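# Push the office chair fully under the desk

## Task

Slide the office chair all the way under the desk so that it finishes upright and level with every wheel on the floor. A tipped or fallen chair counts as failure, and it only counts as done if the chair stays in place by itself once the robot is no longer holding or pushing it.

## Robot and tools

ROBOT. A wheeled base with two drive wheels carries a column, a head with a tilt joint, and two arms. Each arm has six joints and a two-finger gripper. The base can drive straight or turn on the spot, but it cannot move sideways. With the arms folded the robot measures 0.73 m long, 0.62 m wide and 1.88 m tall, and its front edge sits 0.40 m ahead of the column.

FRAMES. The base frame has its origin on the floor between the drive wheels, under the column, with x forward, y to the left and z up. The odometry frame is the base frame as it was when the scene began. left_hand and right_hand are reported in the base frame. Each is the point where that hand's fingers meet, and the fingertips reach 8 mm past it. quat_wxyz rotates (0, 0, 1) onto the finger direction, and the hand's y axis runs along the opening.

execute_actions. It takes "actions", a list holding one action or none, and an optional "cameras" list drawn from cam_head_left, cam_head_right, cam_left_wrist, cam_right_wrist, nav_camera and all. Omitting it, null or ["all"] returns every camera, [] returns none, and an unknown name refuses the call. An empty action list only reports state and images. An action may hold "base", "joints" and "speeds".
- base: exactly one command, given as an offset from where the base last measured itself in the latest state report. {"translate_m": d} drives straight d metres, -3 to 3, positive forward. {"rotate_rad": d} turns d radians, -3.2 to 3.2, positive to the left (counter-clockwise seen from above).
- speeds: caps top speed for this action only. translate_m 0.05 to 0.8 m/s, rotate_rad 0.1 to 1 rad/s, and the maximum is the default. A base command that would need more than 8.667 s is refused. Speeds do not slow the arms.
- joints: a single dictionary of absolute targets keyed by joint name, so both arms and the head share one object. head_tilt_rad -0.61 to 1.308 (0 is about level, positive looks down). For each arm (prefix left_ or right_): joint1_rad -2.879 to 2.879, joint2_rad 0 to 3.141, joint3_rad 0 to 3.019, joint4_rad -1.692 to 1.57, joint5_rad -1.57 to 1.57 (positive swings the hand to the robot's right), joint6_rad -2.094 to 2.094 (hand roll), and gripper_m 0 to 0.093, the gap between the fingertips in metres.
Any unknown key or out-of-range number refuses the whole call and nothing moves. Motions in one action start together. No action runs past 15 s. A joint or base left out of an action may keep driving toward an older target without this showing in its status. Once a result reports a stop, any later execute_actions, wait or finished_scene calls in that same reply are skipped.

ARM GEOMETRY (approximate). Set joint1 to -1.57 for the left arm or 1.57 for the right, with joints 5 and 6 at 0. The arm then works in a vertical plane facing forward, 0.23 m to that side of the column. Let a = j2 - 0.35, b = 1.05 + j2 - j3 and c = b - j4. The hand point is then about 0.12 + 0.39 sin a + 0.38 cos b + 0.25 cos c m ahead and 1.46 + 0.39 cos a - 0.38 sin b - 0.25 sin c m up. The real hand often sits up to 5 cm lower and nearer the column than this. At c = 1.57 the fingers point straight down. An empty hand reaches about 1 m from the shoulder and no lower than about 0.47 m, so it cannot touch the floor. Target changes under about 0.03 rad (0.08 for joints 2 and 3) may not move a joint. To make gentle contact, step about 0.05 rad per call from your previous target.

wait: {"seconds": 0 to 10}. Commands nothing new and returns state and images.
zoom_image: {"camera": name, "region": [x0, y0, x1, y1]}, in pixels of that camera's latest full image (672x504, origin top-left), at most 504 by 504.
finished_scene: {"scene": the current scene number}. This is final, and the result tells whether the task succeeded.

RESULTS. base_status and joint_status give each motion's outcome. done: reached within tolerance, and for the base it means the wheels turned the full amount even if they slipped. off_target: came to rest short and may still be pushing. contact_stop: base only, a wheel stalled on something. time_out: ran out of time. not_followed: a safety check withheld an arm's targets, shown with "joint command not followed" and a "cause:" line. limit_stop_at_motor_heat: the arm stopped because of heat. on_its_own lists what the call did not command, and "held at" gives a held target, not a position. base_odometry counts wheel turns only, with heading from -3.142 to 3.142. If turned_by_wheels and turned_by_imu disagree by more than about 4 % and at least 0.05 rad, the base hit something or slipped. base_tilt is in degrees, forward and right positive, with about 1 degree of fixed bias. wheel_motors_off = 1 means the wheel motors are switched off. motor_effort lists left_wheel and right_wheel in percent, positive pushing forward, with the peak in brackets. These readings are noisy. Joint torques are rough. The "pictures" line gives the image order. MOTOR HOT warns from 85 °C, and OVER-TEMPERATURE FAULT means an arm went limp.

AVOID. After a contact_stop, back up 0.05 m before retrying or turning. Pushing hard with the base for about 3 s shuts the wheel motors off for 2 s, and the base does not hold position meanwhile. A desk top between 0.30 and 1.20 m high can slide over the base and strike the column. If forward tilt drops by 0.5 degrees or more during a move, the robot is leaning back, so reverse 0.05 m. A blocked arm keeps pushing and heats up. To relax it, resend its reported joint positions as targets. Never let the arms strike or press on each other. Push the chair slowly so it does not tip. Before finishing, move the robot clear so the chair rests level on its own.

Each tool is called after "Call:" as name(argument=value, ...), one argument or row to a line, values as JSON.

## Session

Call:
execute_actions(
  actions=[],
)

Scene clock: 0.00 s.
Joint torques (N m, as the arm reports them, + toward a larger angle): no reading
base_odometry: x=+0.000 y=+0.000 heading=+0.000 (m, m, rad; odometry frame)
turned_by_wheels: +0.000 (rad since the last result)
turned_by_imu: +0.000 (rad since the last result)
base_tilt: forward=+0.4 right=+0.1 (deg)
base_status: not commanded
joint_positions: head_tilt_rad=+0.881 left_joint1_rad=-1.571 left_joint2_rad=+0.904 left_joint3_rad=+0.388 left_joint4_rad=-0.940 left_joint5_rad=+0.040 left_joint6_rad=+0.050 left_gripper_m=+0.095 right_joint1_rad=+1.593 right_joint2_rad=+0.864 right_joint3_rad=+0.397 right_joint4_rad=-0.999 right_joint5_rad=-0.007 right_joint6_rad=+0.062 right_gripper_m=+0.094
joint_status: not commanded
wheel_motors_off: 0
motor_effort: left_wheel=-1 right_wheel=+4 (%)
left_hand: x=+0.1332 y=+0.2176 z=+1.2544 quat_wxyz=(+0.449, -0.013, -0.893, +0.029) (m; base frame)
right_hand: x=+0.1373 y=-0.2200 z=+1.2647 quat_wxyz=(+0.454, -0.020, -0.891, +0.005) (m; base frame)
pictures: cam_head_left, cam_head_right, cam_left_wrist, cam_right_wrist, nav_camera
camera_calibration (this result's frames):
cam_head_left: T_world_to_cam=[[-0.0707588, -0.99434, 0.0792573, -0.0849179], [-0.835262, 0.0156283, -0.549631, 0.885718], [0.545281, -0.105092, -0.83164, 1.18598], [0, 0, 0, 1]] pos_world=[0.087106, 0.026357, 1.47985]
cam_head_right: T_world_to_cam=[[-0.0867885, -0.992819, 0.0823353, -0.148383], [-0.838166, 0.0280976, -0.544691, 0.883894], [0.538466, -0.116284, -0.834585, 1.18614], [0, 0, 0, 1]] pos_world=[0.0892768, -0.0342242, 1.4836]
cam_left_wrist: T_world_to_cam=[[-0.00196551, -0.998131, 0.0610725, 0.1403], [-0.0282496, 0.0611037, 0.997732, -1.25347], [-0.999599, 0.000235775, -0.0283169, 0.287117], [0, 0, 0, 1]] pos_world=[0.251867, 0.216562, 1.25018]
cam_right_wrist: T_world_to_cam=[[-0.0116921, -0.99954, 0.0279944, -0.258442], [0.0026282, 0.0279655, 0.999605, -1.25542], [-0.999928, 0.0117611, 0.00230002, 0.260785], [0, 0, 0, 1]] pos_world=[0.261044, -0.226282, 1.26156]
Images, in order (width x height): cam_head_left 672x504, cam_head_right 672x504, cam_left_wrist 672x504, cam_right_wrist 672x504, nav_camera 672x504.

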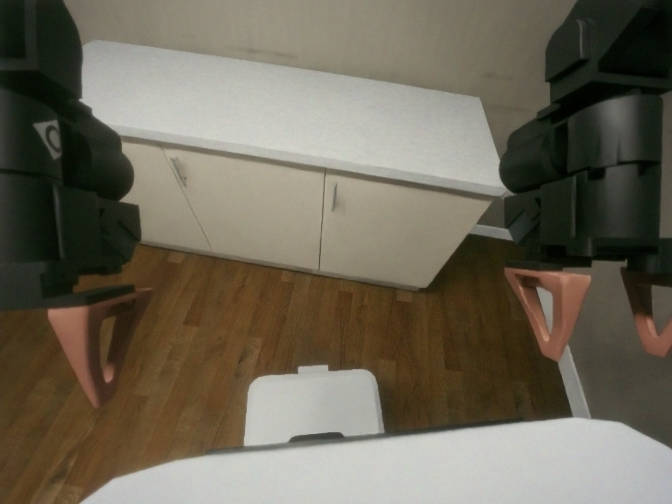

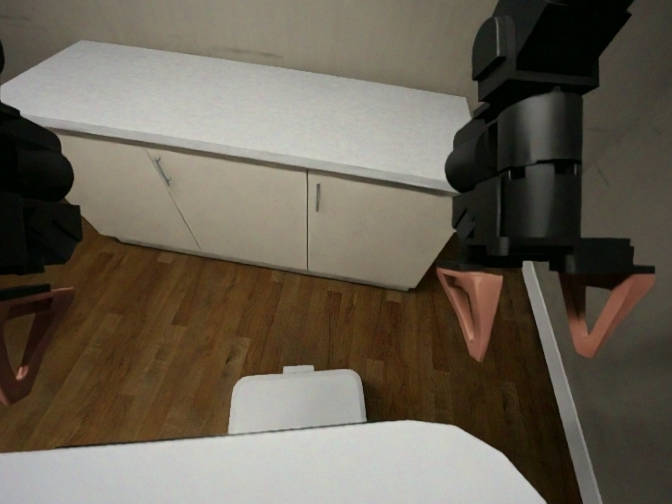

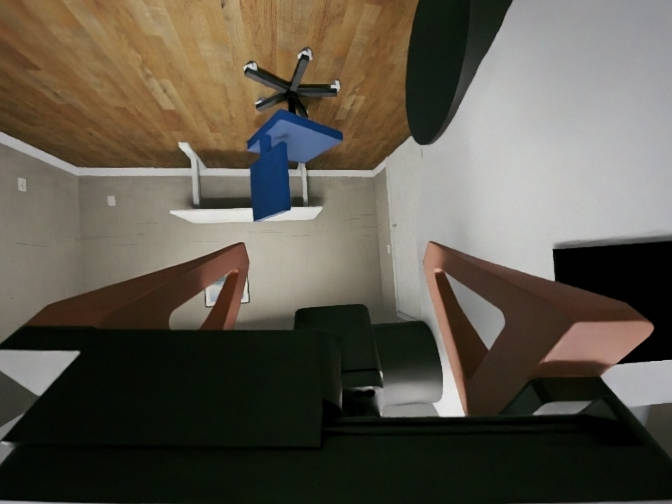

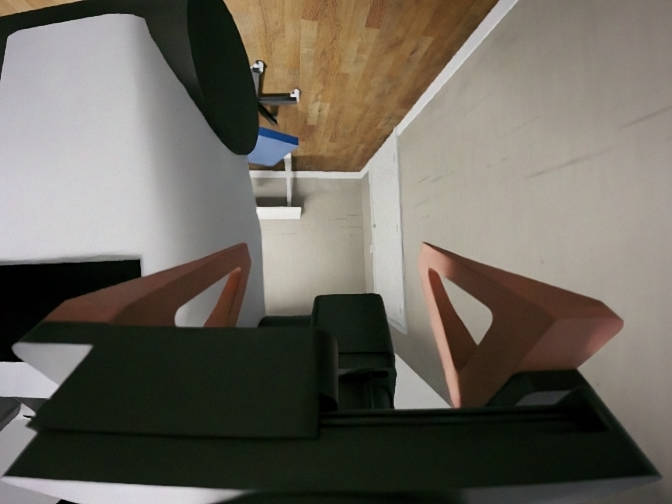

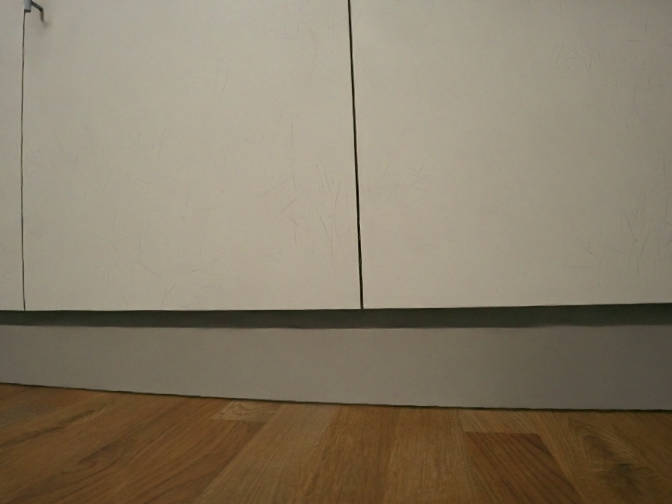

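Call:
execute_actions(
  actions=[
    {"base":{"rotate_rad":2.7},"joints":{"head_tilt_rad":0.6}},
  ],
  cameras=["cam_head_left","nav_camera"],
)

Scene clock: 6.87 s.
Joint torques (N m, as the arm reports them, + toward a larger angle): left_arm=[ 0.4  -5.42 -1.01 -1.4   0.04  0.1 ] | right_arm=[-1.29 -8.54 -1.16 -1.04  0.04  0.08]
base_odometry: x=+0.000 y=+0.000 heading=+2.699 (m, m, rad; odometry frame)
turned_by_wheels: +2.699 (rad since the last result)
turned_by_imu: +2.677 (rad since the last result)
base_tilt: forward=+0.4 right=+0.1 (deg)
base_status: done
joint_positions: head_tilt_rad=+0.618 left_joint1_rad=-1.571 left_joint2_rad=+0.904 left_joint3_rad=+0.388 left_joint4_rad=-0.940 left_joint5_rad=+0.040 left_joint6_rad=+0.050 left_gripper_m=+0.095 right_joint1_rad=+1.593 right_joint2_rad=+0.864 right_joint3_rad=+0.397 right_joint4_rad=-0.999 right_joint5_rad=-0.007 right_joint6_rad=+0.062 right_gripper_m=+0.094
joint_status: all done
wheel_motors_off: 0
motor_effort: left_wheel=-2(26) right_wheel=+3(47) (%)
left_hand: x=+0.1332 y=+0.2176 z=+1.2544 quat_wxyz=(+0.449, -0.013, -0.893, +0.029) (m; base frame)
right_hand: x=+0.1373 y=-0.2200 z=+1.2647 quat_wxyz=(+0.454, -0.020, -0.891, +0.005) (m; base frame)
pictures: cam_head_left, nav_camera
camera_calibration (this result's frames):
cam_head_left: T_world_to_cam=[[-0.088965, -0.99434, 0.0580841, -0.0514009], [-0.66321, 0.0156283, -0.74827, 1.18302], [0.743127, -0.105092, -0.660847, 0.913064], [0, 0, 0, 1]] pos_world=[0.101495, 0.026357, 1.4916]
Images, in order (width x height): cam_head_left 672x504, nav_camera 672x504.

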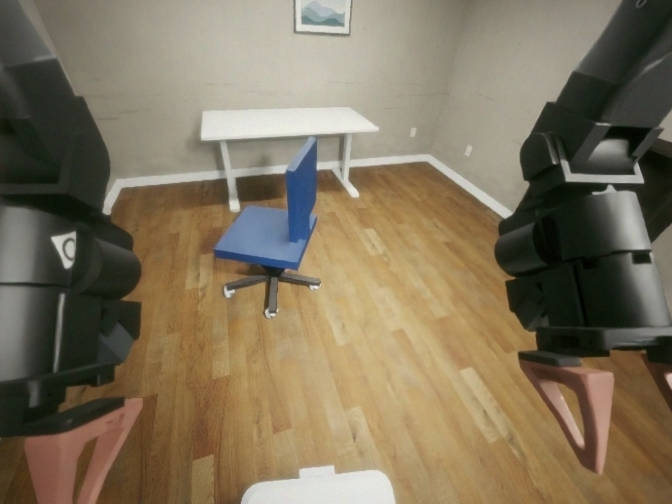

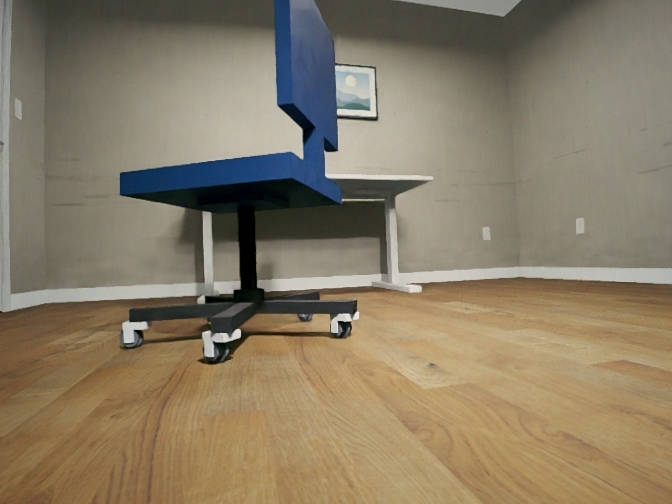

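Call:
execute_actions(
  actions=[
    {"base":{"translate_m":0.68},"speeds":{"translate_m":0.3},"joints":{"head_tilt_rad":0.8,"right_joint1_rad":1.72,"right_joint2_rad":2.55,"right_joint3_rad":2.0,"right_joint4_rad":0.9,"right_gripper_m":0}},
  ],
  cameras=["cam_head_left"],
)

Call:
execute_actions(
  actions=[
    {"base":{"rotate_rad":0.6},"speeds":{"rotate_rad":0.25}},
  ],
  cameras=["cam_head_left","nav_camera"],
)

Scene clock: 16.37 s.
Joint torques (N m, as the arm reports them, + toward a larger angle): left_arm=[ 0.39 -5.13 -1.03 -1.25  0.06  0.12] | right_arm=[  0.82 -18.8    1.11   2.59  -0.07   0.06]
base_odometry: x=-0.615 y=+0.291 heading=+2.699 (m, m, rad; odometry frame)
turned_by_wheels: +0.000 (rad since the last result)
turned_by_imu: -0.003 (rad since the last result)
base_tilt: forward=+0.4 right=+0.0 (deg)
base_status: done
joint_positions: head_tilt_rad=+0.802 left_joint1_rad=-1.571 left_joint2_rad=+0.904 left_joint3_rad=+0.388 left_joint4_rad=-0.940 left_joint5_rad=+0.040 left_joint6_rad=+0.050 left_gripper_m=+0.095 right_joint1_rad=+1.720 right_joint2_rad=+2.553 right_joint3_rad=+1.998 right_joint4_rad=+0.884 right_joint5_rad=-0.007 right_joint6_rad=+0.062 right_gripper_m=+0.000
joint_status: all done
wheel_motors_off: 0
motor_effort: left_wheel=-1(46) right_wheel=-1(58) (%)
left_hand: x=+0.1335 y=+0.2176 z=+1.2543 quat_wxyz=(+0.448, -0.013, -0.893, +0.029) (m; base frame)
right_hand: x=+0.6014 y=-0.0856 z=+0.6930 quat_wxyz=(-0.410, -0.020, -0.907, -0.090) (m; base frame)
pictures: cam_head_left
camera_calibration (this result's frames):
cam_head_left: T_world_to_cam=[[-0.0767697, -0.99434, 0.0734503, -0.0756746], [-0.789475, 0.0156283, -0.613583, 0.981915], [0.608962, -0.105092, -0.786207, 1.11283], [0, 0, 0, 1]] pos_world=[0.0917188, 0.026357, 1.48296]
Images, in order (width x height): cam_head_left 672x504.

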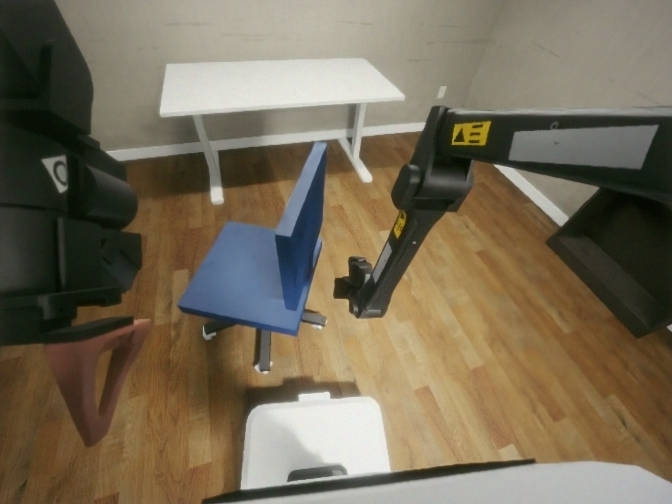

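Scene clock: 19.43 s.
Joint torques (N m, as the arm reports them, + toward a larger angle): left_arm=[ 0.09 -4.92 -0.99 -1.26  0.06  0.1 ] | right_arm=[  1.8  -18.9    1.7    2.49  -0.12   0.02]
base_odometry: x=-0.615 y=+0.291 heading=-2.984 (m, m, rad; odometry frame)
turned_by_wheels: +0.599 (rad since the last result)
turned_by_imu: +0.591 (rad since the last result)
base_tilt: forward=+0.5 right=+0.0 (deg)
base_status: done
joint_positions: head_tilt_rad=+0.802 left_joint1_rad=-1.571 left_joint2_rad=+0.904 left_joint3_rad=+0.388 left_joint4_rad=-0.940 left_joint5_rad=+0.040 left_joint6_rad=+0.050 left_gripper_m=+0.095 right_joint1_rad=+1.719 right_joint2_rad=+2.564 right_joint3_rad=+1.992 right_joint4_rad=+0.885 right_joint5_rad=-0.006 right_joint6_rad=+0.065 right_gripper_m=+0.000
joint_status: not commanded
wheel_motors_off: 0
motor_effort: left_wheel=-4(44) right_wheel=+1(45) (%)
left_hand: x=+0.1335 y=+0.2176 z=+1.2543 quat_wxyz=(+0.448, -0.013, -0.893, +0.029) (m; base frame)
right_hand: x=+0.5898 y=-0.0866 z=+0.6869 quat_wxyz=(-0.402, -0.021, -0.911, -0.090) (m; base frame)
pictures: cam_head_left, nav_camera
camera_calibration (this result's frames):
cam_head_left: T_world_to_cam=[[-0.0767697, -0.99434, 0.0734503, -0.0756746], [-0.789475, 0.0156283, -0.613583, 0.981915], [0.608962, -0.105092, -0.786206, 1.11283], [0, 0, 0, 1]] pos_world=[0.0917188, 0.026357, 1.48296]
Images, in order (width x height): cam_head_left 672x504, nav_camera 672x504.

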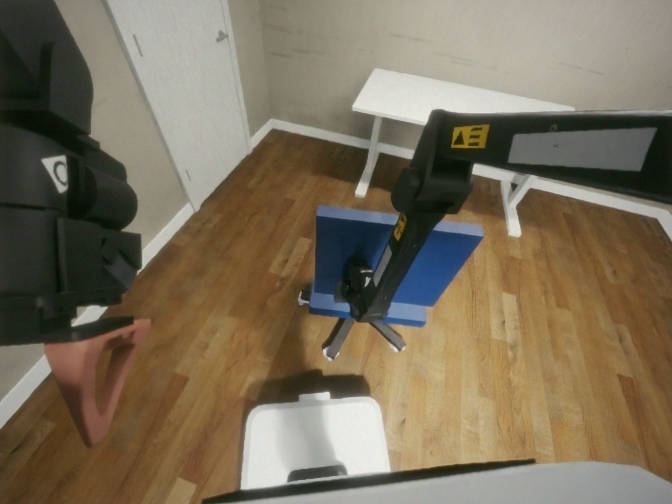

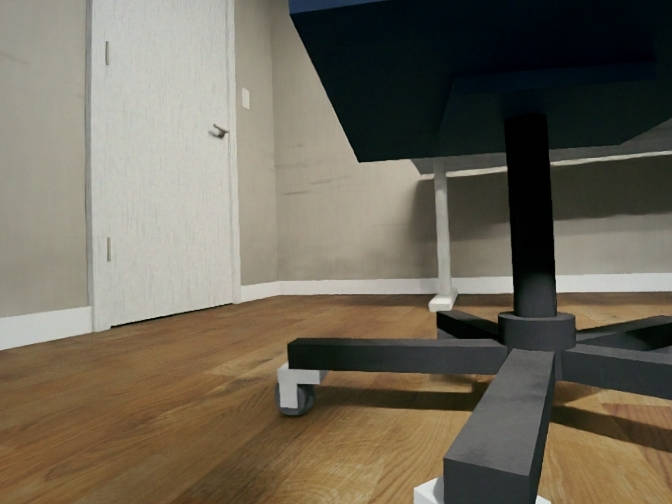

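Call:
execute_actions(
  actions=[
    {"joints":{"right_joint1_rad":1.76,"right_joint3_rad":2.22}},
  ],
  cameras=["cam_head_left"],
)

Call:
execute_actions(
  actions=[
    {"base":{"translate_m":-0.12},"joints":{"right_joint1_rad":1.57,"right_joint3_rad":1.75,"left_joint1_rad":-1.45,"left_joint2_rad":2.55,"left_joint3_rad":1.75,"left_joint4_rad":0.9}},
  ],
  cameras=[],
)

Call:
execute_actions(
  actions=[
    {"base":{"rotate_rad":-0.65},"speeds":{"rotate_rad":0.5}},
  ],
  cameras=["cam_head_left","nav_camera"],
)

Scene clock: 31.63 s.
Joint torques (N m, as the arm reports them, + toward a larger angle): left_arm=[ 0.57 -5.1  -1.06 -1.39  0.04  0.08] | right_arm=[  1.18 -22.79   5.49   2.88   0.12   0.07]
base_odometry: x=-0.615 y=+0.291 heading=-2.985 (m, m, rad; odometry frame)
turned_by_wheels: +0.000 (rad since the last result)
turned_by_imu: -0.002 (rad since the last result)
base_tilt: forward=+0.4 right=+0.0 (deg)
base_status: not commanded
joint_positions: head_tilt_rad=+0.802 left_joint1_rad=-1.571 left_joint2_rad=+0.904 left_joint3_rad=+0.388 left_joint4_rad=-0.940 left_joint5_rad=+0.040 left_joint6_rad=+0.050 left_gripper_m=+0.095 right_joint1_rad=+1.782 right_joint2_rad=+2.579 right_joint3_rad=+2.194 right_joint4_rad=+0.878 right_joint5_rad=-0.013 right_joint6_rad=+0.056 right_gripper_m=+0.000
joint_status: all done
wheel_motors_off: 0
motor_effort: left_wheel=-4(5) right_wheel=+6(7) (%)
left_hand: x=+0.1335 y=+0.2176 z=+1.2543 quat_wxyz=(+0.448, -0.013, -0.893, +0.029) (m; base frame)
right_hand: x=+0.6789 y=-0.0245 z=+0.7307 quat_wxyz=(-0.481, -0.020, -0.868, -0.124) (m; base frame)
pictures: cam_head_left
camera_calibration (this result's frames):
cam_head_left: T_world_to_cam=[[-0.0767697, -0.99434, 0.0734503, -0.0756746], [-0.789475, 0.0156283, -0.613583, 0.981915], [0.608962, -0.105092, -0.786206, 1.11283], [0, 0, 0, 1]] pos_world=[0.0917188, 0.026357, 1.48296]
Images, in order (width x height): cam_head_left 672x504.

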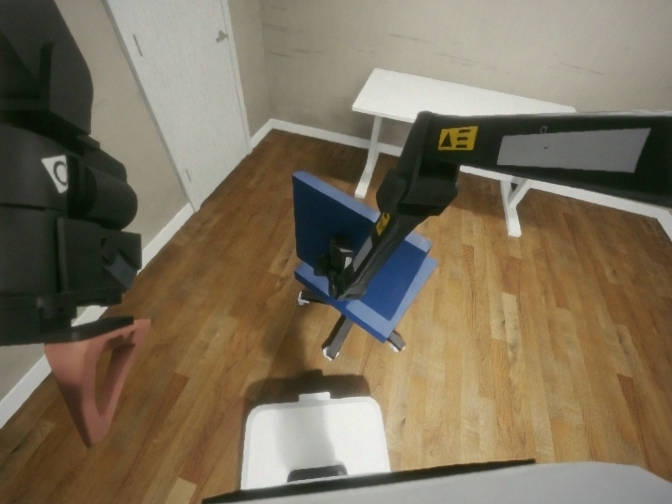

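Scene clock: 33.80 s.
Joint torques (N m, as the arm reports them, + toward a larger angle): left_arm=[ 2.47 -9.46 -0.83  1.63 -0.04  0.08] | right_arm=[ -2.09 -15.01  -1.44   2.17   0.02   0.12]
base_odometry: x=-0.496 y=+0.310 heading=-2.984 (m, m, rad; odometry frame)
turned_by_wheels: +0.000 (rad since the last result)
turned_by_imu: +0.000 (rad since the last result)
base_tilt: forward=+0.5 right=+0.0 (deg)
base_status: done
joint_positions: head_tilt_rad=+0.803 left_joint1_rad=-1.448 left_joint2_rad=+2.551 left_joint3_rad=+1.751 left_joint4_rad=+0.880 left_joint5_rad=+0.040 left_joint6_rad=+0.050 left_gripper_m=+0.095 right_joint1_rad=+1.579 right_joint2_rad=+2.556 right_joint3_rad=+1.749 right_joint4_rad=+0.886 right_joint5_rad=-0.007 right_joint6_rad=+0.055 right_gripper_m=+0.000
joint_status: all done
wheel_motors_off: 0
motor_effort: left_wheel=-1(54) right_wheel=+0(54) (%)
left_hand: x=+0.4661 y=+0.3261 z=+0.6634 quat_wxyz=(-0.296, -0.016, -0.954, -0.048) (m; base frame)
right_hand: x=+0.4652 y=-0.2174 z=+0.6574 quat_wxyz=(-0.296, -0.024, -0.955, -0.015) (m; base frame)
pictures: none
No camera images: the call's "cameras" was empty. Leave "cameras" out to get every camera's image.

Scene clock: 36.13 s.
Joint torques (N m, as the arm reports them, + toward a larger angle): left_arm=[ 1.87 -9.41 -0.91  1.71 -0.01  0.09] | right_arm=[ -1.79 -15.12  -1.45   2.09   0.03   0.13]
base_odometry: x=-0.496 y=+0.310 heading=+2.650 (m, m, rad; odometry frame)
turned_by_wheels: -0.649 (rad since the last result)
turned_by_imu: -0.644 (rad since the last result)
base_tilt: forward=+0.7 right=+0.0 (deg)
base_status: done
joint_positions: head_tilt_rad=+0.803 left_joint1_rad=-1.448 left_joint2_rad=+2.550 left_joint3_rad=+1.751 left_joint4_rad=+0.880 left_joint5_rad=+0.040 left_joint6_rad=+0.050 left_gripper_m=+0.095 right_joint1_rad=+1.570 right_joint2_rad=+2.556 right_joint3_rad=+1.749 right_joint4_rad=+0.886 right_joint5_rad=-0.007 right_joint6_rad=+0.055 right_gripper_m=+0.000
joint_status: not commanded
wheel_motors_off: 0
motor_effort: left_wheel=+3(46) right_wheel=-4(39) (%)
left_hand: x=+0.4664 y=+0.3261 z=+0.6636 quat_wxyz=(-0.296, -0.016, -0.954, -0.048) (m; base frame)
right_hand: x=+0.4652 y=-0.2252 z=+0.6574 quat_wxyz=(-0.297, -0.025, -0.955, -0.011) (m; base frame)
pictures: cam_head_left, nav_camera
camera_calibration (this result's frames):
cam_head_left: T_world_to_cam=[[-0.0767353, -0.99434, 0.0734862, -0.0757316], [-0.789762, 0.0156283, -0.613214, 0.981361], [0.608594, -0.105092, -0.786491, 1.11328], [0, 0, 0, 1]] pos_world=[0.0916921, 0.026357, 1.48294]
Images, in order (width x height): cam_head_left 672x504, nav_camera 672x504.

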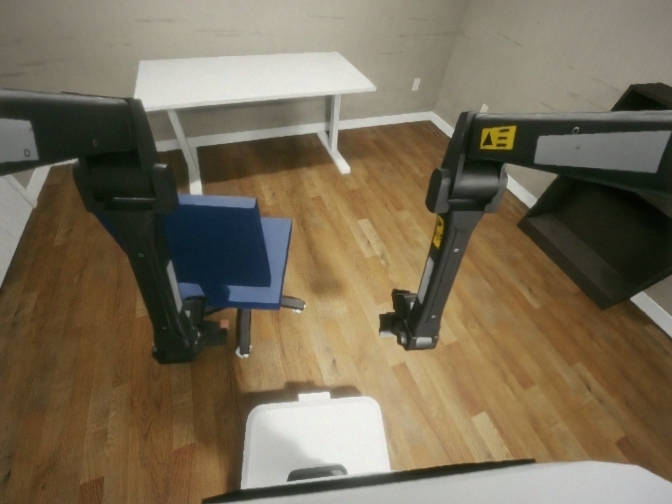

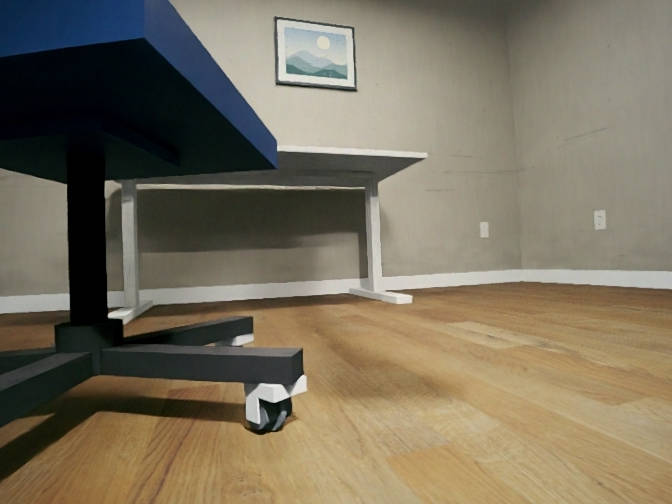

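Call:
execute_actions(
  actions=[
    {"base":{"translate_m":0.55},"speeds":{"translate_m":0.13},"joints":{"left_joint1_rad":-1.42,"left_joint3_rad":2.03,"left_joint4_rad":1.1}},
  ],
  cameras=["cam_head_left","nav_camera"],
)

Scene clock: 44.53 s.
Joint torques (N m, as the arm reports them, + toward a larger angle): left_arm=[  4.01 -14.33   2.95   2.41  -0.32  -0.05] | right_arm=[ -1.89 -14.92  -1.58   2.11   0.02   0.13]
base_odometry: x=-0.981 y=+0.570 heading=+2.650 (m, m, rad; odometry frame)
turned_by_wheels: +0.000 (rad since the last result)
turned_by_imu: -0.004 (rad since the last result)
base_tilt: forward=+0.5 right=+0.1 (deg)
base_status: done
joint_positions: head_tilt_rad=+0.803 left_joint1_rad=-1.436 left_joint2_rad=+2.587 left_joint3_rad=+2.001 left_joint4_rad=+1.067 left_joint5_rad=+0.046 left_joint6_rad=+0.061 left_gripper_m=+0.095 right_joint1_rad=+1.570 right_joint2_rad=+2.552 right_joint3_rad=+1.750 right_joint4_rad=+0.886 right_joint5_rad=-0.007 right_joint6_rad=+0.055 right_gripper_m=+0.000
joint_status: all done
wheel_motors_off: 0
motor_effort: left_wheel=-1(58) right_wheel=+0(42) (%)
left_hand: x=+0.6058 y=+0.3399 z=+0.7106 quat_wxyz=(-0.479, -0.036, -0.875, -0.062) (m; base frame)
right_hand: x=+0.4688 y=-0.2252 z=+0.6586 quat_wxyz=(-0.299, -0.025, -0.954, -0.011) (m; base frame)
pictures: cam_head_left, nav_camera
camera_calibration (this result's frames):
cam_head_left: T_world_to_cam=[[-0.0767347, -0.99434, 0.0734868, -0.0757326], [-0.789767, 0.0156283, -0.613208, 0.981352], [0.608588, -0.105092, -0.786496, 1.11329], [0, 0, 0, 1]] pos_world=[0.0916916, 0.026357, 1.48294]
Images, in order (width x height): cam_head_left 672x504, nav_camera 672x504.

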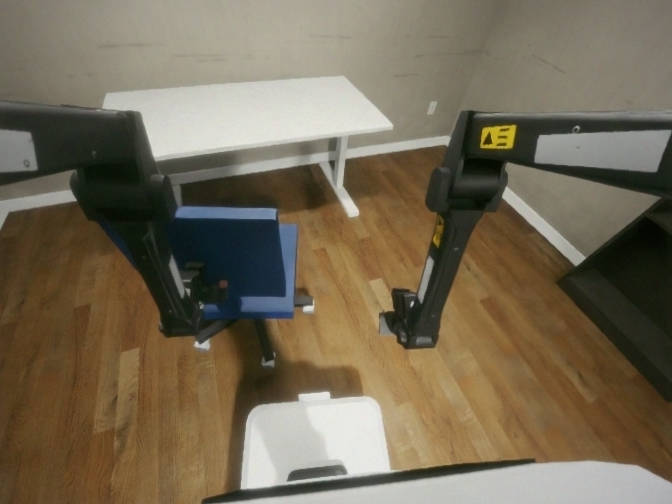

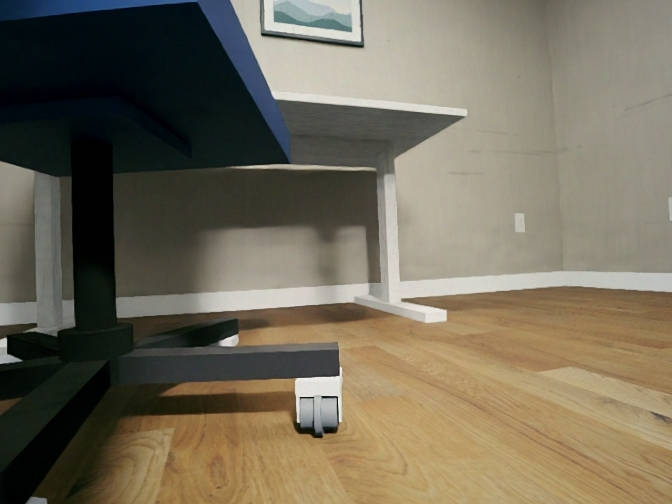

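Call:
execute_actions(
  actions=[
    {"base":{"translate_m":0.25},"speeds":{"translate_m":0.13}},
  ],
  cameras=[],
)

Call:
execute_actions(
  actions=[
    {"base":{"rotate_rad":0.3},"joints":{"left_joint1_rad":-1.6,"left_gripper_m":0,"right_joint1_rad":1.73,"right_joint3_rad":2.05,"right_joint4_rad":1.1}},
  ],
  cameras=[],
)

Call:
execute_actions(
  actions=[
    {"base":{"translate_m":0.3},"speeds":{"translate_m":0.12}},
  ],
  cameras=["cam_head_left","nav_camera"],
)

Scene clock: 56.33 s.
Joint torques (N m, as the arm reports them, + toward a larger angle): left_arm=[  3.9  -13.81   2.9    2.36  -0.31  -0.03] | right_arm=[ -1.67 -14.35  -1.55   2.14   0.02   0.13]
base_odometry: x=-1.201 y=+0.688 heading=+2.650 (m, m, rad; odometry frame)
turned_by_wheels: +0.000 (rad since the last result)
turned_by_imu: -0.002 (rad since the last result)
base_tilt: forward=+0.4 right=+0.0 (deg)
base_status: done
joint_positions: head_tilt_rad=+0.803 left_joint1_rad=-1.434 left_joint2_rad=+2.586 left_joint3_rad=+2.002 left_joint4_rad=+1.068 left_joint5_rad=+0.046 left_joint6_rad=+0.063 left_gripper_m=+0.095 right_joint1_rad=+1.570 right_joint2_rad=+2.551 right_joint3_rad=+1.751 right_joint4_rad=+0.886 right_joint5_rad=-0.007 right_joint6_rad=+0.055 right_gripper_m=+0.000
joint_status: not commanded
wheel_motors_off: 0
motor_effort: left_wheel=+1(36) right_wheel=+1(39) (%)
left_hand: x=+0.6071 y=+0.3414 z=+0.7116 quat_wxyz=(-0.480, -0.037, -0.874, -0.063) (m; base frame)
right_hand: x=+0.4701 y=-0.2252 z=+0.6591 quat_wxyz=(-0.300, -0.025, -0.954, -0.011) (m; base frame)
pictures: none
No camera images: the call's "cameras" was empty. Leave "cameras" out to get every camera's image.

Scene clock: 58.13 s.
Joint torques (N m, as the arm reports them, + toward a larger angle): left_arm=[ -0.52 -13.14   2.08   2.2    0.06  -0.01] | right_arm=[  1.89 -17.48   1.95   2.42  -0.14   0.15]
base_odometry: x=-1.202 y=+0.688 heading=+2.949 (m, m, rad; odometry frame)
turned_by_wheels: +0.299 (rad since the last result)
turned_by_imu: +0.295 (rad since the last result)
base_tilt: forward=+0.5 right=-0.1 (deg)
base_status: done
joint_positions: head_tilt_rad=+0.803 left_joint1_rad=-1.598 left_joint2_rad=+2.562 left_joint3_rad=+2.019 left_joint4_rad=+1.075 left_joint5_rad=+0.041 left_joint6_rad=+0.058 left_gripper_m=+0.001 right_joint1_rad=+1.730 right_joint2_rad=+2.539 right_joint3_rad=+2.050 right_joint4_rad=+1.090 right_joint5_rad=-0.006 right_joint6_rad=+0.051 right_gripper_m=+0.000
joint_status: all done
wheel_motors_off: 0
motor_effort: left_wheel=-4(44) right_wheel=+2(35) (%)
left_hand: x=+0.6378 y=+0.1927 z=+0.7224 quat_wxyz=(-0.504, -0.035, -0.863, +0.017) (m; base frame)
right_hand: x=+0.6659 y=-0.0801 z=+0.7541 quat_wxyz=(-0.529, -0.023, -0.843, -0.095) (m; base frame)
pictures: none
No camera images: the call's "cameras" was empty. Leave "cameras" out to get every camera's image.

Scene clock: 61.63 s.
Joint torques (N m, as the arm reports them, + toward a larger angle): left_arm=[ -2.45 -13.95   2.5    2.16   0.37   0.07] | right_arm=[  1.36 -18.3    2.24   2.41  -0.14   0.14]
base_odometry: x=-1.496 y=+0.745 heading=+2.950 (m, m, rad; odometry frame)
turned_by_wheels: +0.001 (rad since the last result)
turned_by_imu: -0.001 (rad since the last result)
base_tilt: forward=+0.5 right=+0.1 (deg)
base_status: done
joint_positions: head_tilt_rad=+0.803 left_joint1_rad=-1.549 left_joint2_rad=+2.578 left_joint3_rad=+2.010 left_joint4_rad=+1.076 left_joint5_rad=+0.033 left_joint6_rad=+0.051 left_gripper_m=+0.001 right_joint1_rad=+1.726 right_joint2_rad=+2.545 right_joint3_rad=+2.047 right_joint4_rad=+1.090 right_joint5_rad=-0.006 right_joint6_rad=+0.051 right_gripper_m=+0.000
joint_status: not commanded
wheel_motors_off: 0
motor_effort: left_wheel=+1(46) right_wheel=+0(53) (%)
left_hand: x=+0.6219 y=+0.2384 z=+0.7124 quat_wxyz=(-0.493, -0.030, -0.869, -0.009) (m; base frame)
right_hand: x=+0.6599 y=-0.0835 z=+0.7493 quat_wxyz=(-0.525, -0.023, -0.846, -0.093) (m; base frame)
pictures: cam_head_left, nav_camera
camera_calibration (this result's frames):
cam_head_left: T_world_to_cam=[[-0.0767327, -0.99434, 0.0734889, -0.0757359], [-0.789784, 0.0156283, -0.613186, 0.98132], [0.608567, -0.105092, -0.786512, 1.11332], [0, 0, 0, 1]] pos_world=[0.0916901, 0.026357, 1.48294]
Images, in order (width x height): cam_head_left 672x504, nav_camera 672x504.

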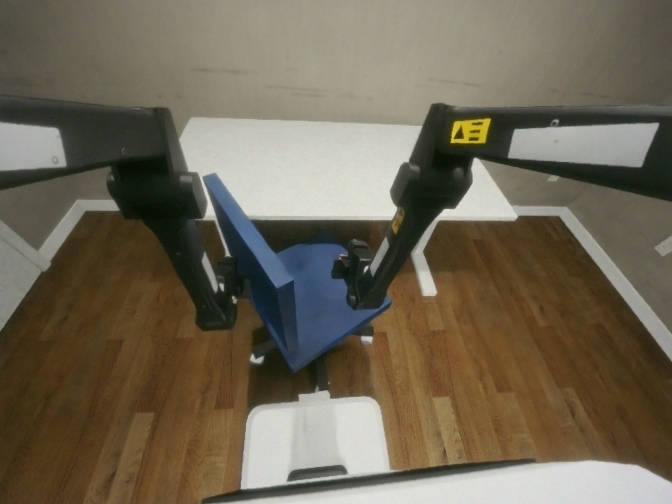

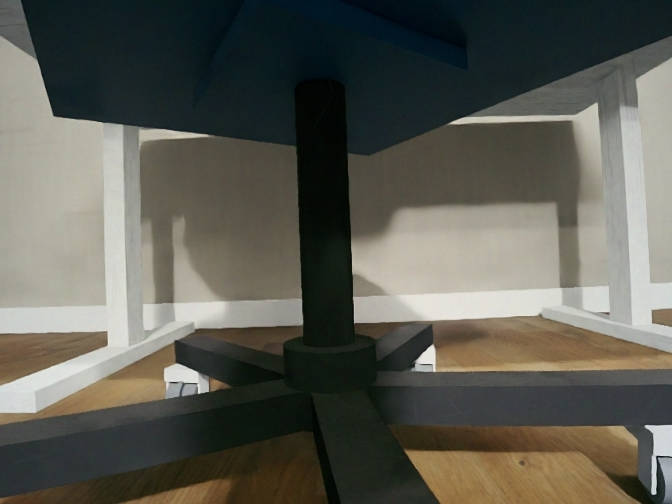

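Call:
execute_actions(
  actions=[
    {"base":{"translate_m":-0.16},"joints":{"right_joint1_rad":1.35,"right_joint3_rad":1.75}},
  ],
  cameras=[],
)

Call:
execute_actions(
  actions=[
    {"joints":{"left_joint1_rad":-1.75}},
  ],
  cameras=[],
)

Call:
execute_actions(
  actions=[
    {"joints":{"left_joint1_rad":-1.9}},
  ],
  cameras=["cam_head_left","nav_camera"],
)

Scene clock: 73.33 s.
Joint torques (N m, as the arm reports them, + toward a larger angle): left_arm=[ -0.4  -12.57   1.81   2.07   0.16   0.07] | right_arm=[ -6.23 -15.88  -0.85   2.21   0.21   0.16]
base_odometry: x=-1.339 y=+0.715 heading=+2.949 (m, m, rad; odometry frame)
turned_by_wheels: +0.000 (rad since the last result)
turned_by_imu: -0.002 (rad since the last result)
base_tilt: forward=+0.3 right=+0.0 (deg)
base_status: done
joint_positions: head_tilt_rad=+0.803 left_joint1_rad=-1.603 left_joint2_rad=+2.551 left_joint3_rad=+2.026 left_joint4_rad=+1.078 left_joint5_rad=+0.038 left_joint6_rad=+0.051 left_gripper_m=+0.001 right_joint1_rad=+1.362 right_joint2_rad=+2.565 right_joint3_rad=+1.745 right_joint4_rad=+1.090 right_joint5_rad=-0.008 right_joint6_rad=+0.054 right_gripper_m=+0.000
joint_status: all done
wheel_motors_off: 0
motor_effort: left_wheel=-1(33) right_wheel=+0(37) (%)
left_hand: x=+0.6495 y=+0.1891 z=+0.7303 quat_wxyz=(-0.513, -0.031, -0.857, +0.019) (m; base frame)
right_hand: x=+0.4848 y=-0.4054 z=+0.7024 quat_wxyz=(-0.387, -0.037, -0.917, +0.089) (m; base frame)
pictures: none
No camera images: the call's "cameras" was empty. Leave "cameras" out to get every camera's image.

Scene clock: 74.70 s.
Joint torques (N m, as the arm reports them, + toward a larger angle): left_arm=[ -3.42 -13.21   2.42   2.01   0.32   0.21] | right_arm=[ -6.12 -16.14  -0.8    2.26   0.22   0.16]
base_odometry: x=-1.339 y=+0.715 heading=+2.949 (m, m, rad; odometry frame)
turned_by_wheels: +0.000 (rad since the last result)
turned_by_imu: -0.001 (rad since the last result)
base_tilt: forward=+0.4 right=+0.0 (deg)
base_status: not commanded
joint_positions: head_tilt_rad=+0.803 left_joint1_rad=-1.737 left_joint2_rad=+2.566 left_joint3_rad=+2.016 left_joint4_rad=+1.082 left_joint5_rad=+0.037 left_joint6_rad=+0.043 left_gripper_m=+0.001 right_joint1_rad=+1.362 right_joint2_rad=+2.565 right_joint3_rad=+1.745 right_joint4_rad=+1.090 right_joint5_rad=-0.008 right_joint6_rad=+0.054 right_gripper_m=+0.000
joint_status: all done
wheel_motors_off: 0
motor_effort: left_wheel=+0(1) right_wheel=+1(1) (%)
left_hand: x=+0.6268 y=+0.0673 z=+0.7320 quat_wxyz=(-0.503, -0.027, -0.859, +0.088) (m; base frame)
right_hand: x=+0.4848 y=-0.4054 z=+0.7024 quat_wxyz=(-0.387, -0.037, -0.917, +0.089) (m; base frame)
pictures: none
No camera images: the call's "cameras" was empty. Leave "cameras" out to get every camera's image.

Scene clock: 76.13 s.
Joint torques (N m, as the arm reports them, + toward a larger angle): left_arm=[ -5.12 -12.55   2.34   1.93   0.33   0.18] | right_arm=[ -6.46 -16.05  -0.88   2.2    0.23   0.14]
base_odometry: x=-1.339 y=+0.715 heading=+2.949 (m, m, rad; odometry frame)
turned_by_wheels: +0.000 (rad since the last result)
turned_by_imu: -0.001 (rad since the last result)
base_tilt: forward=+0.5 right=-0.1 (deg)
base_status: not commanded
joint_positions: head_tilt_rad=+0.803 left_joint1_rad=-1.914 left_joint2_rad=+2.558 left_joint3_rad=+2.020 left_joint4_rad=+1.082 left_joint5_rad=+0.039 left_joint6_rad=+0.043 left_gripper_m=+0.001 right_joint1_rad=+1.362 right_joint2_rad=+2.565 right_joint3_rad=+1.745 right_joint4_rad=+1.090 right_joint5_rad=-0.008 right_joint6_rad=+0.054 right_gripper_m=+0.000
joint_status: all done
wheel_motors_off: 0
motor_effort: left_wheel=-2(2) right_wheel=+1(1) (%)
left_hand: x=+0.6141 y=-0.0891 z=+0.7736 quat_wxyz=(-0.505, -0.026, -0.845, +0.177) (m; base frame)
right_hand: x=+0.4848 y=-0.4054 z=+0.7024 quat_wxyz=(-0.387, -0.037, -0.917, +0.089) (m; base frame)
pictures: cam_head_left, nav_camera
camera_calibration (this result's frames):
cam_head_left: T_world_to_cam=[[-0.0767246, -0.99434, 0.0734974, -0.0757494], [-0.789852, 0.0156283, -0.613099, 0.981188], [0.60848, -0.105092, -0.78658, 1.11343], [0, 0, 0, 1]] pos_world=[0.0916838, 0.026357, 1.48293]
Images, in order (width x height): cam_head_left 672x504, nav_camera 672x504.

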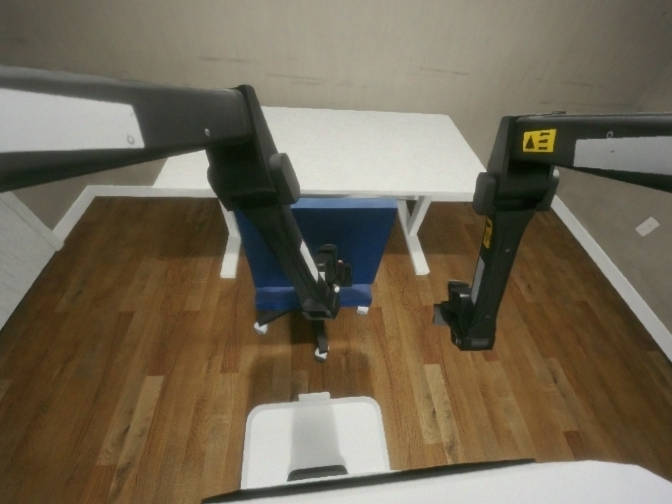

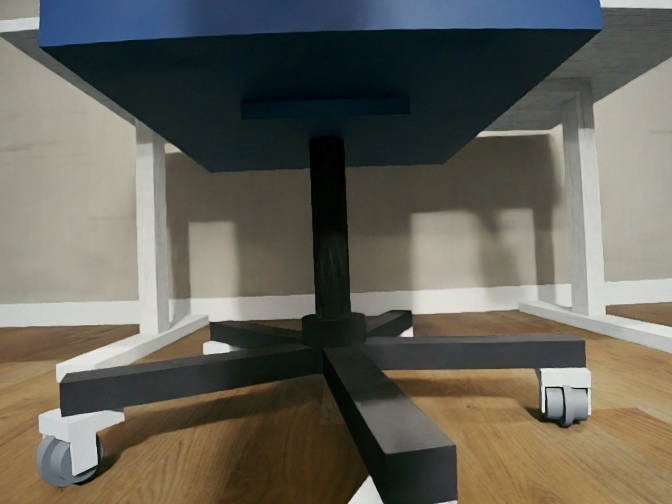

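Call:
execute_actions(
  actions=[
    {"joints":{"left_joint1_rad":-1.81,"left_gripper_m":0.09}},
  ],
  cameras=[],
)

Call:
execute_actions(
  actions=[
    {"base":{"translate_m":0.36},"speeds":{"translate_m":0.12}},
  ],
  cameras=["cam_head_left","nav_camera"],
)

Scene clock: 81.73 s.
Joint torques (N m, as the arm reports them, + toward a larger angle): left_arm=[ -5.11 -12.57   2.1    2.     0.21   0.14] | right_arm=[ -6.17 -15.92  -0.87   2.22   0.22   0.15]
base_odometry: x=-1.339 y=+0.715 heading=+2.949 (m, m, rad; odometry frame)
turned_by_wheels: +0.000 (rad since the last result)
turned_by_imu: -0.002 (rad since the last result)
base_tilt: forward=+0.5 right=+0.0 (deg)
base_status: not commanded
joint_positions: head_tilt_rad=+0.803 left_joint1_rad=-1.800 left_joint2_rad=+2.558 left_joint3_rad=+2.020 left_joint4_rad=+1.082 left_joint5_rad=+0.040 left_joint6_rad=+0.043 left_gripper_m=+0.090 right_joint1_rad=+1.362 right_joint2_rad=+2.565 right_joint3_rad=+1.745 right_joint4_rad=+1.090 right_joint5_rad=-0.008 right_joint6_rad=+0.054 right_gripper_m=+0.000
joint_status: all done
wheel_motors_off: 0
motor_effort: left_wheel=+0(1) right_wheel=+1(1) (%)
left_hand: x=+0.6292 y=+0.0105 z=+0.7474 quat_wxyz=(-0.508, -0.027, -0.853, +0.120) (m; base frame)
right_hand: x=+0.4848 y=-0.4054 z=+0.7024 quat_wxyz=(-0.387, -0.037, -0.917, +0.089) (m; base frame)
pictures: none
No camera images: the call's "cameras" was empty. Leave "cameras" out to get every camera's image.

Scene clock: 85.77 s.
Joint torques (N m, as the arm reports them, + toward a larger angle): left_arm=[ -3.44 -14.74   3.28   1.95  -0.04  -0.07] | right_arm=[ -6.45 -15.09  -1.09   2.25   0.23   0.14]
base_odometry: x=-1.692 y=+0.783 heading=+2.949 (m, m, rad; odometry frame)
turned_by_wheels: +0.000 (rad since the last result)
turned_by_imu: -0.002 (rad since the last result)
base_tilt: forward=+0.3 right=+0.0 (deg)
base_status: done
joint_positions: head_tilt_rad=+0.803 left_joint1_rad=-1.818 left_joint2_rad=+2.594 left_joint3_rad=+1.996 left_joint4_rad=+1.081 left_joint5_rad=+0.045 left_joint6_rad=+0.066 left_gripper_m=+0.090 right_joint1_rad=+1.362 right_joint2_rad=+2.555 right_joint3_rad=+1.750 right_joint4_rad=+1.090 right_joint5_rad=-0.008 right_joint6_rad=+0.054 right_gripper_m=+0.000
joint_status: not commanded
wheel_motors_off: 0
motor_effort: left_wheel=+0(34) right_wheel=+1(40) (%)
left_hand: x=+0.5875 y=-0.0070 z=+0.7283 quat_wxyz=(-0.482, -0.042, -0.866, +0.127) (m; base frame)
right_hand: x=+0.4956 y=-0.4061 z=+0.7067 quat_wxyz=(-0.394, -0.036, -0.914, +0.089) (m; base frame)
pictures: cam_head_left, nav_camera
camera_calibration (this result's frames):
cam_head_left: T_world_to_cam=[[-0.0767218, -0.99434, 0.0735003, -0.0757541], [-0.789875, 0.0156283, -0.613068, 0.981142], [0.60845, -0.105092, -0.786603, 1.11346], [0, 0, 0, 1]] pos_world=[0.0916816, 0.026357, 1.48293]
Images, in order (width x height): cam_head_left 672x504, nav_camera 672x504.

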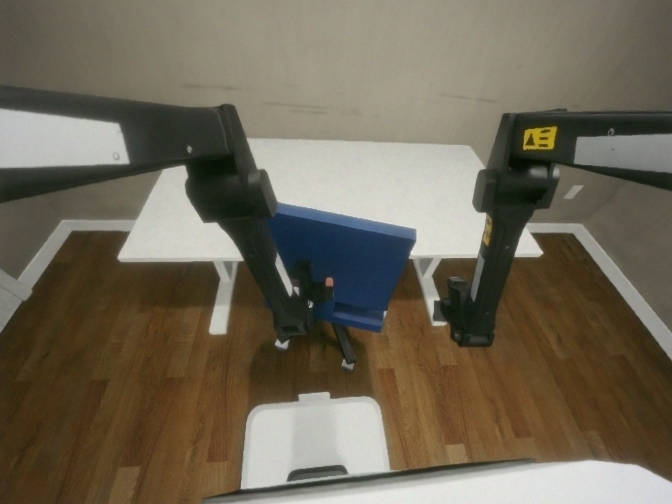

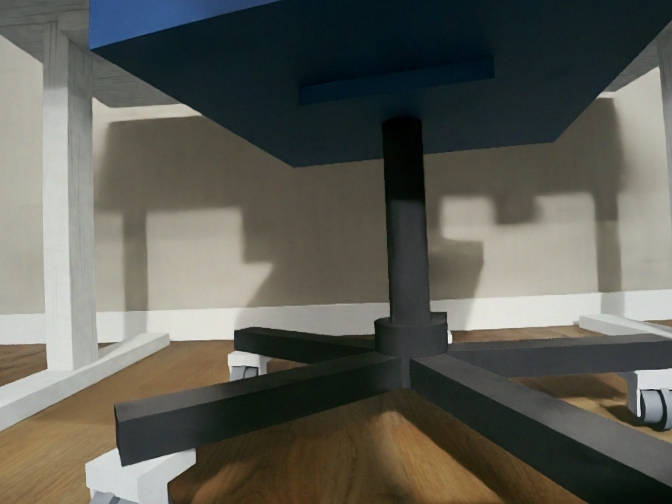

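Call:
execute_actions(
  actions=[
    {"base":{"translate_m":0.12},"speeds":{"translate_m":0.08},"joints":{"left_joint1_rad":-1.93,"left_gripper_m":0}},
  ],
  cameras=["cam_head_left","nav_camera"],
)

Scene clock: 91.33 s.
Joint torques (N m, as the arm reports them, + toward a larger angle): left_arm=[ -5.04 -16.27   4.57   2.19  -0.41   0.05] | right_arm=[ -5.74 -14.79  -1.04   2.25   0.22   0.15]
base_odometry: x=-1.810 y=+0.806 heading=+2.949 (m, m, rad; odometry frame)
turned_by_wheels: +0.000 (rad since the last result)
turned_by_imu: -0.003 (rad since the last result)
base_tilt: forward=+0.5 right=-0.1 (deg)
base_status: done
joint_positions: head_tilt_rad=+0.803 left_joint1_rad=-1.960 left_joint2_rad=+2.636 left_joint3_rad=+1.971 left_joint4_rad=+1.072 left_joint5_rad=+0.055 left_joint6_rad=+0.058 left_gripper_m=+0.001 right_joint1_rad=+1.362 right_joint2_rad=+2.553 right_joint3_rad=+1.751 right_joint4_rad=+1.090 right_joint5_rad=-0.008 right_joint6_rad=+0.054 right_gripper_m=+0.000
joint_status: all done
wheel_motors_off: 0
motor_effort: left_wheel=+0(36) right_wheel=+1(39) (%)
left_hand: x=+0.5203 y=-0.1304 z=+0.7399 quat_wxyz=(-0.446, -0.049, -0.870, +0.204) (m; base frame)
right_hand: x=+0.4972 y=-0.4061 z=+0.7074 quat_wxyz=(-0.395, -0.036, -0.914, +0.089) (m; base frame)
pictures: cam_head_left, nav_camera
camera_calibration (this result's frames):
cam_head_left: T_world_to_cam=[[-0.0767218, -0.99434, 0.0735003, -0.0757541], [-0.789875, 0.0156283, -0.613068, 0.981142], [0.60845, -0.105092, -0.786603, 1.11346], [0, 0, 0, 1]] pos_world=[0.0916816, 0.026357, 1.48293]
Images, in order (width x height): cam_head_left 672x504, nav_camera 672x504.

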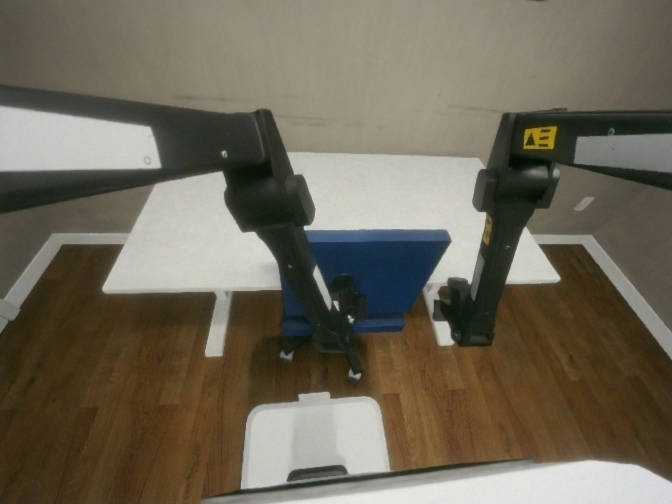

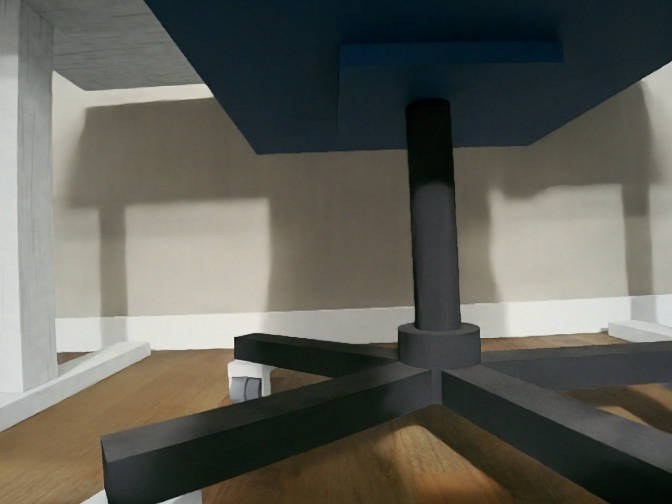

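Call:
execute_actions(
  actions=[
    {"base":{"translate_m":-0.15}},
  ],
  cameras=[],
)

Call:
finished_scene(
  scene=2,
)

Scene clock: 96.13 s.
Joint torques (N m, as the arm reports them, + toward a larger angle): left_arm=[ -5.46 -12.39   1.93   2.03   0.18   0.03] | right_arm=[ -6.73 -14.82  -1.01   2.15   0.2    0.13]
base_odometry: x=-1.663 y=+0.778 heading=+2.949 (m, m, rad; odometry frame)
turned_by_wheels: +0.001 (rad since the last result)
turned_by_imu: -0.001 (rad since the last result)
base_tilt: forward=+0.5 right=+0.1 (deg)
base_status: done
joint_positions: head_tilt_rad=+0.803 left_joint1_rad=-1.945 left_joint2_rad=+2.550 left_joint3_rad=+2.026 left_joint4_rad=+1.080 left_joint5_rad=+0.043 left_joint6_rad=+0.058 left_gripper_m=+0.001 right_joint1_rad=+1.361 right_joint2_rad=+2.552 right_joint3_rad=+1.748 right_joint4_rad=+1.090 right_joint5_rad=-0.008 right_joint6_rad=+0.054 right_gripper_m=+0.000
joint_status: not commanded
wheel_motors_off: 0
motor_effort: left_wheel=+2(40) right_wheel=-1(37) (%)
left_hand: x=+0.6176 y=-0.1161 z=+0.7877 quat_wxyz=(-0.510, -0.032, -0.838, +0.189) (m; base frame)
right_hand: x=+0.4960 y=-0.4063 z=+0.7074 quat_wxyz=(-0.394, -0.036, -0.914, +0.090) (m; base frame)
pictures: none
No camera images: the call's "cameras" was empty. Leave "cameras" out to get every camera's image.

The scene is finished: the task was done.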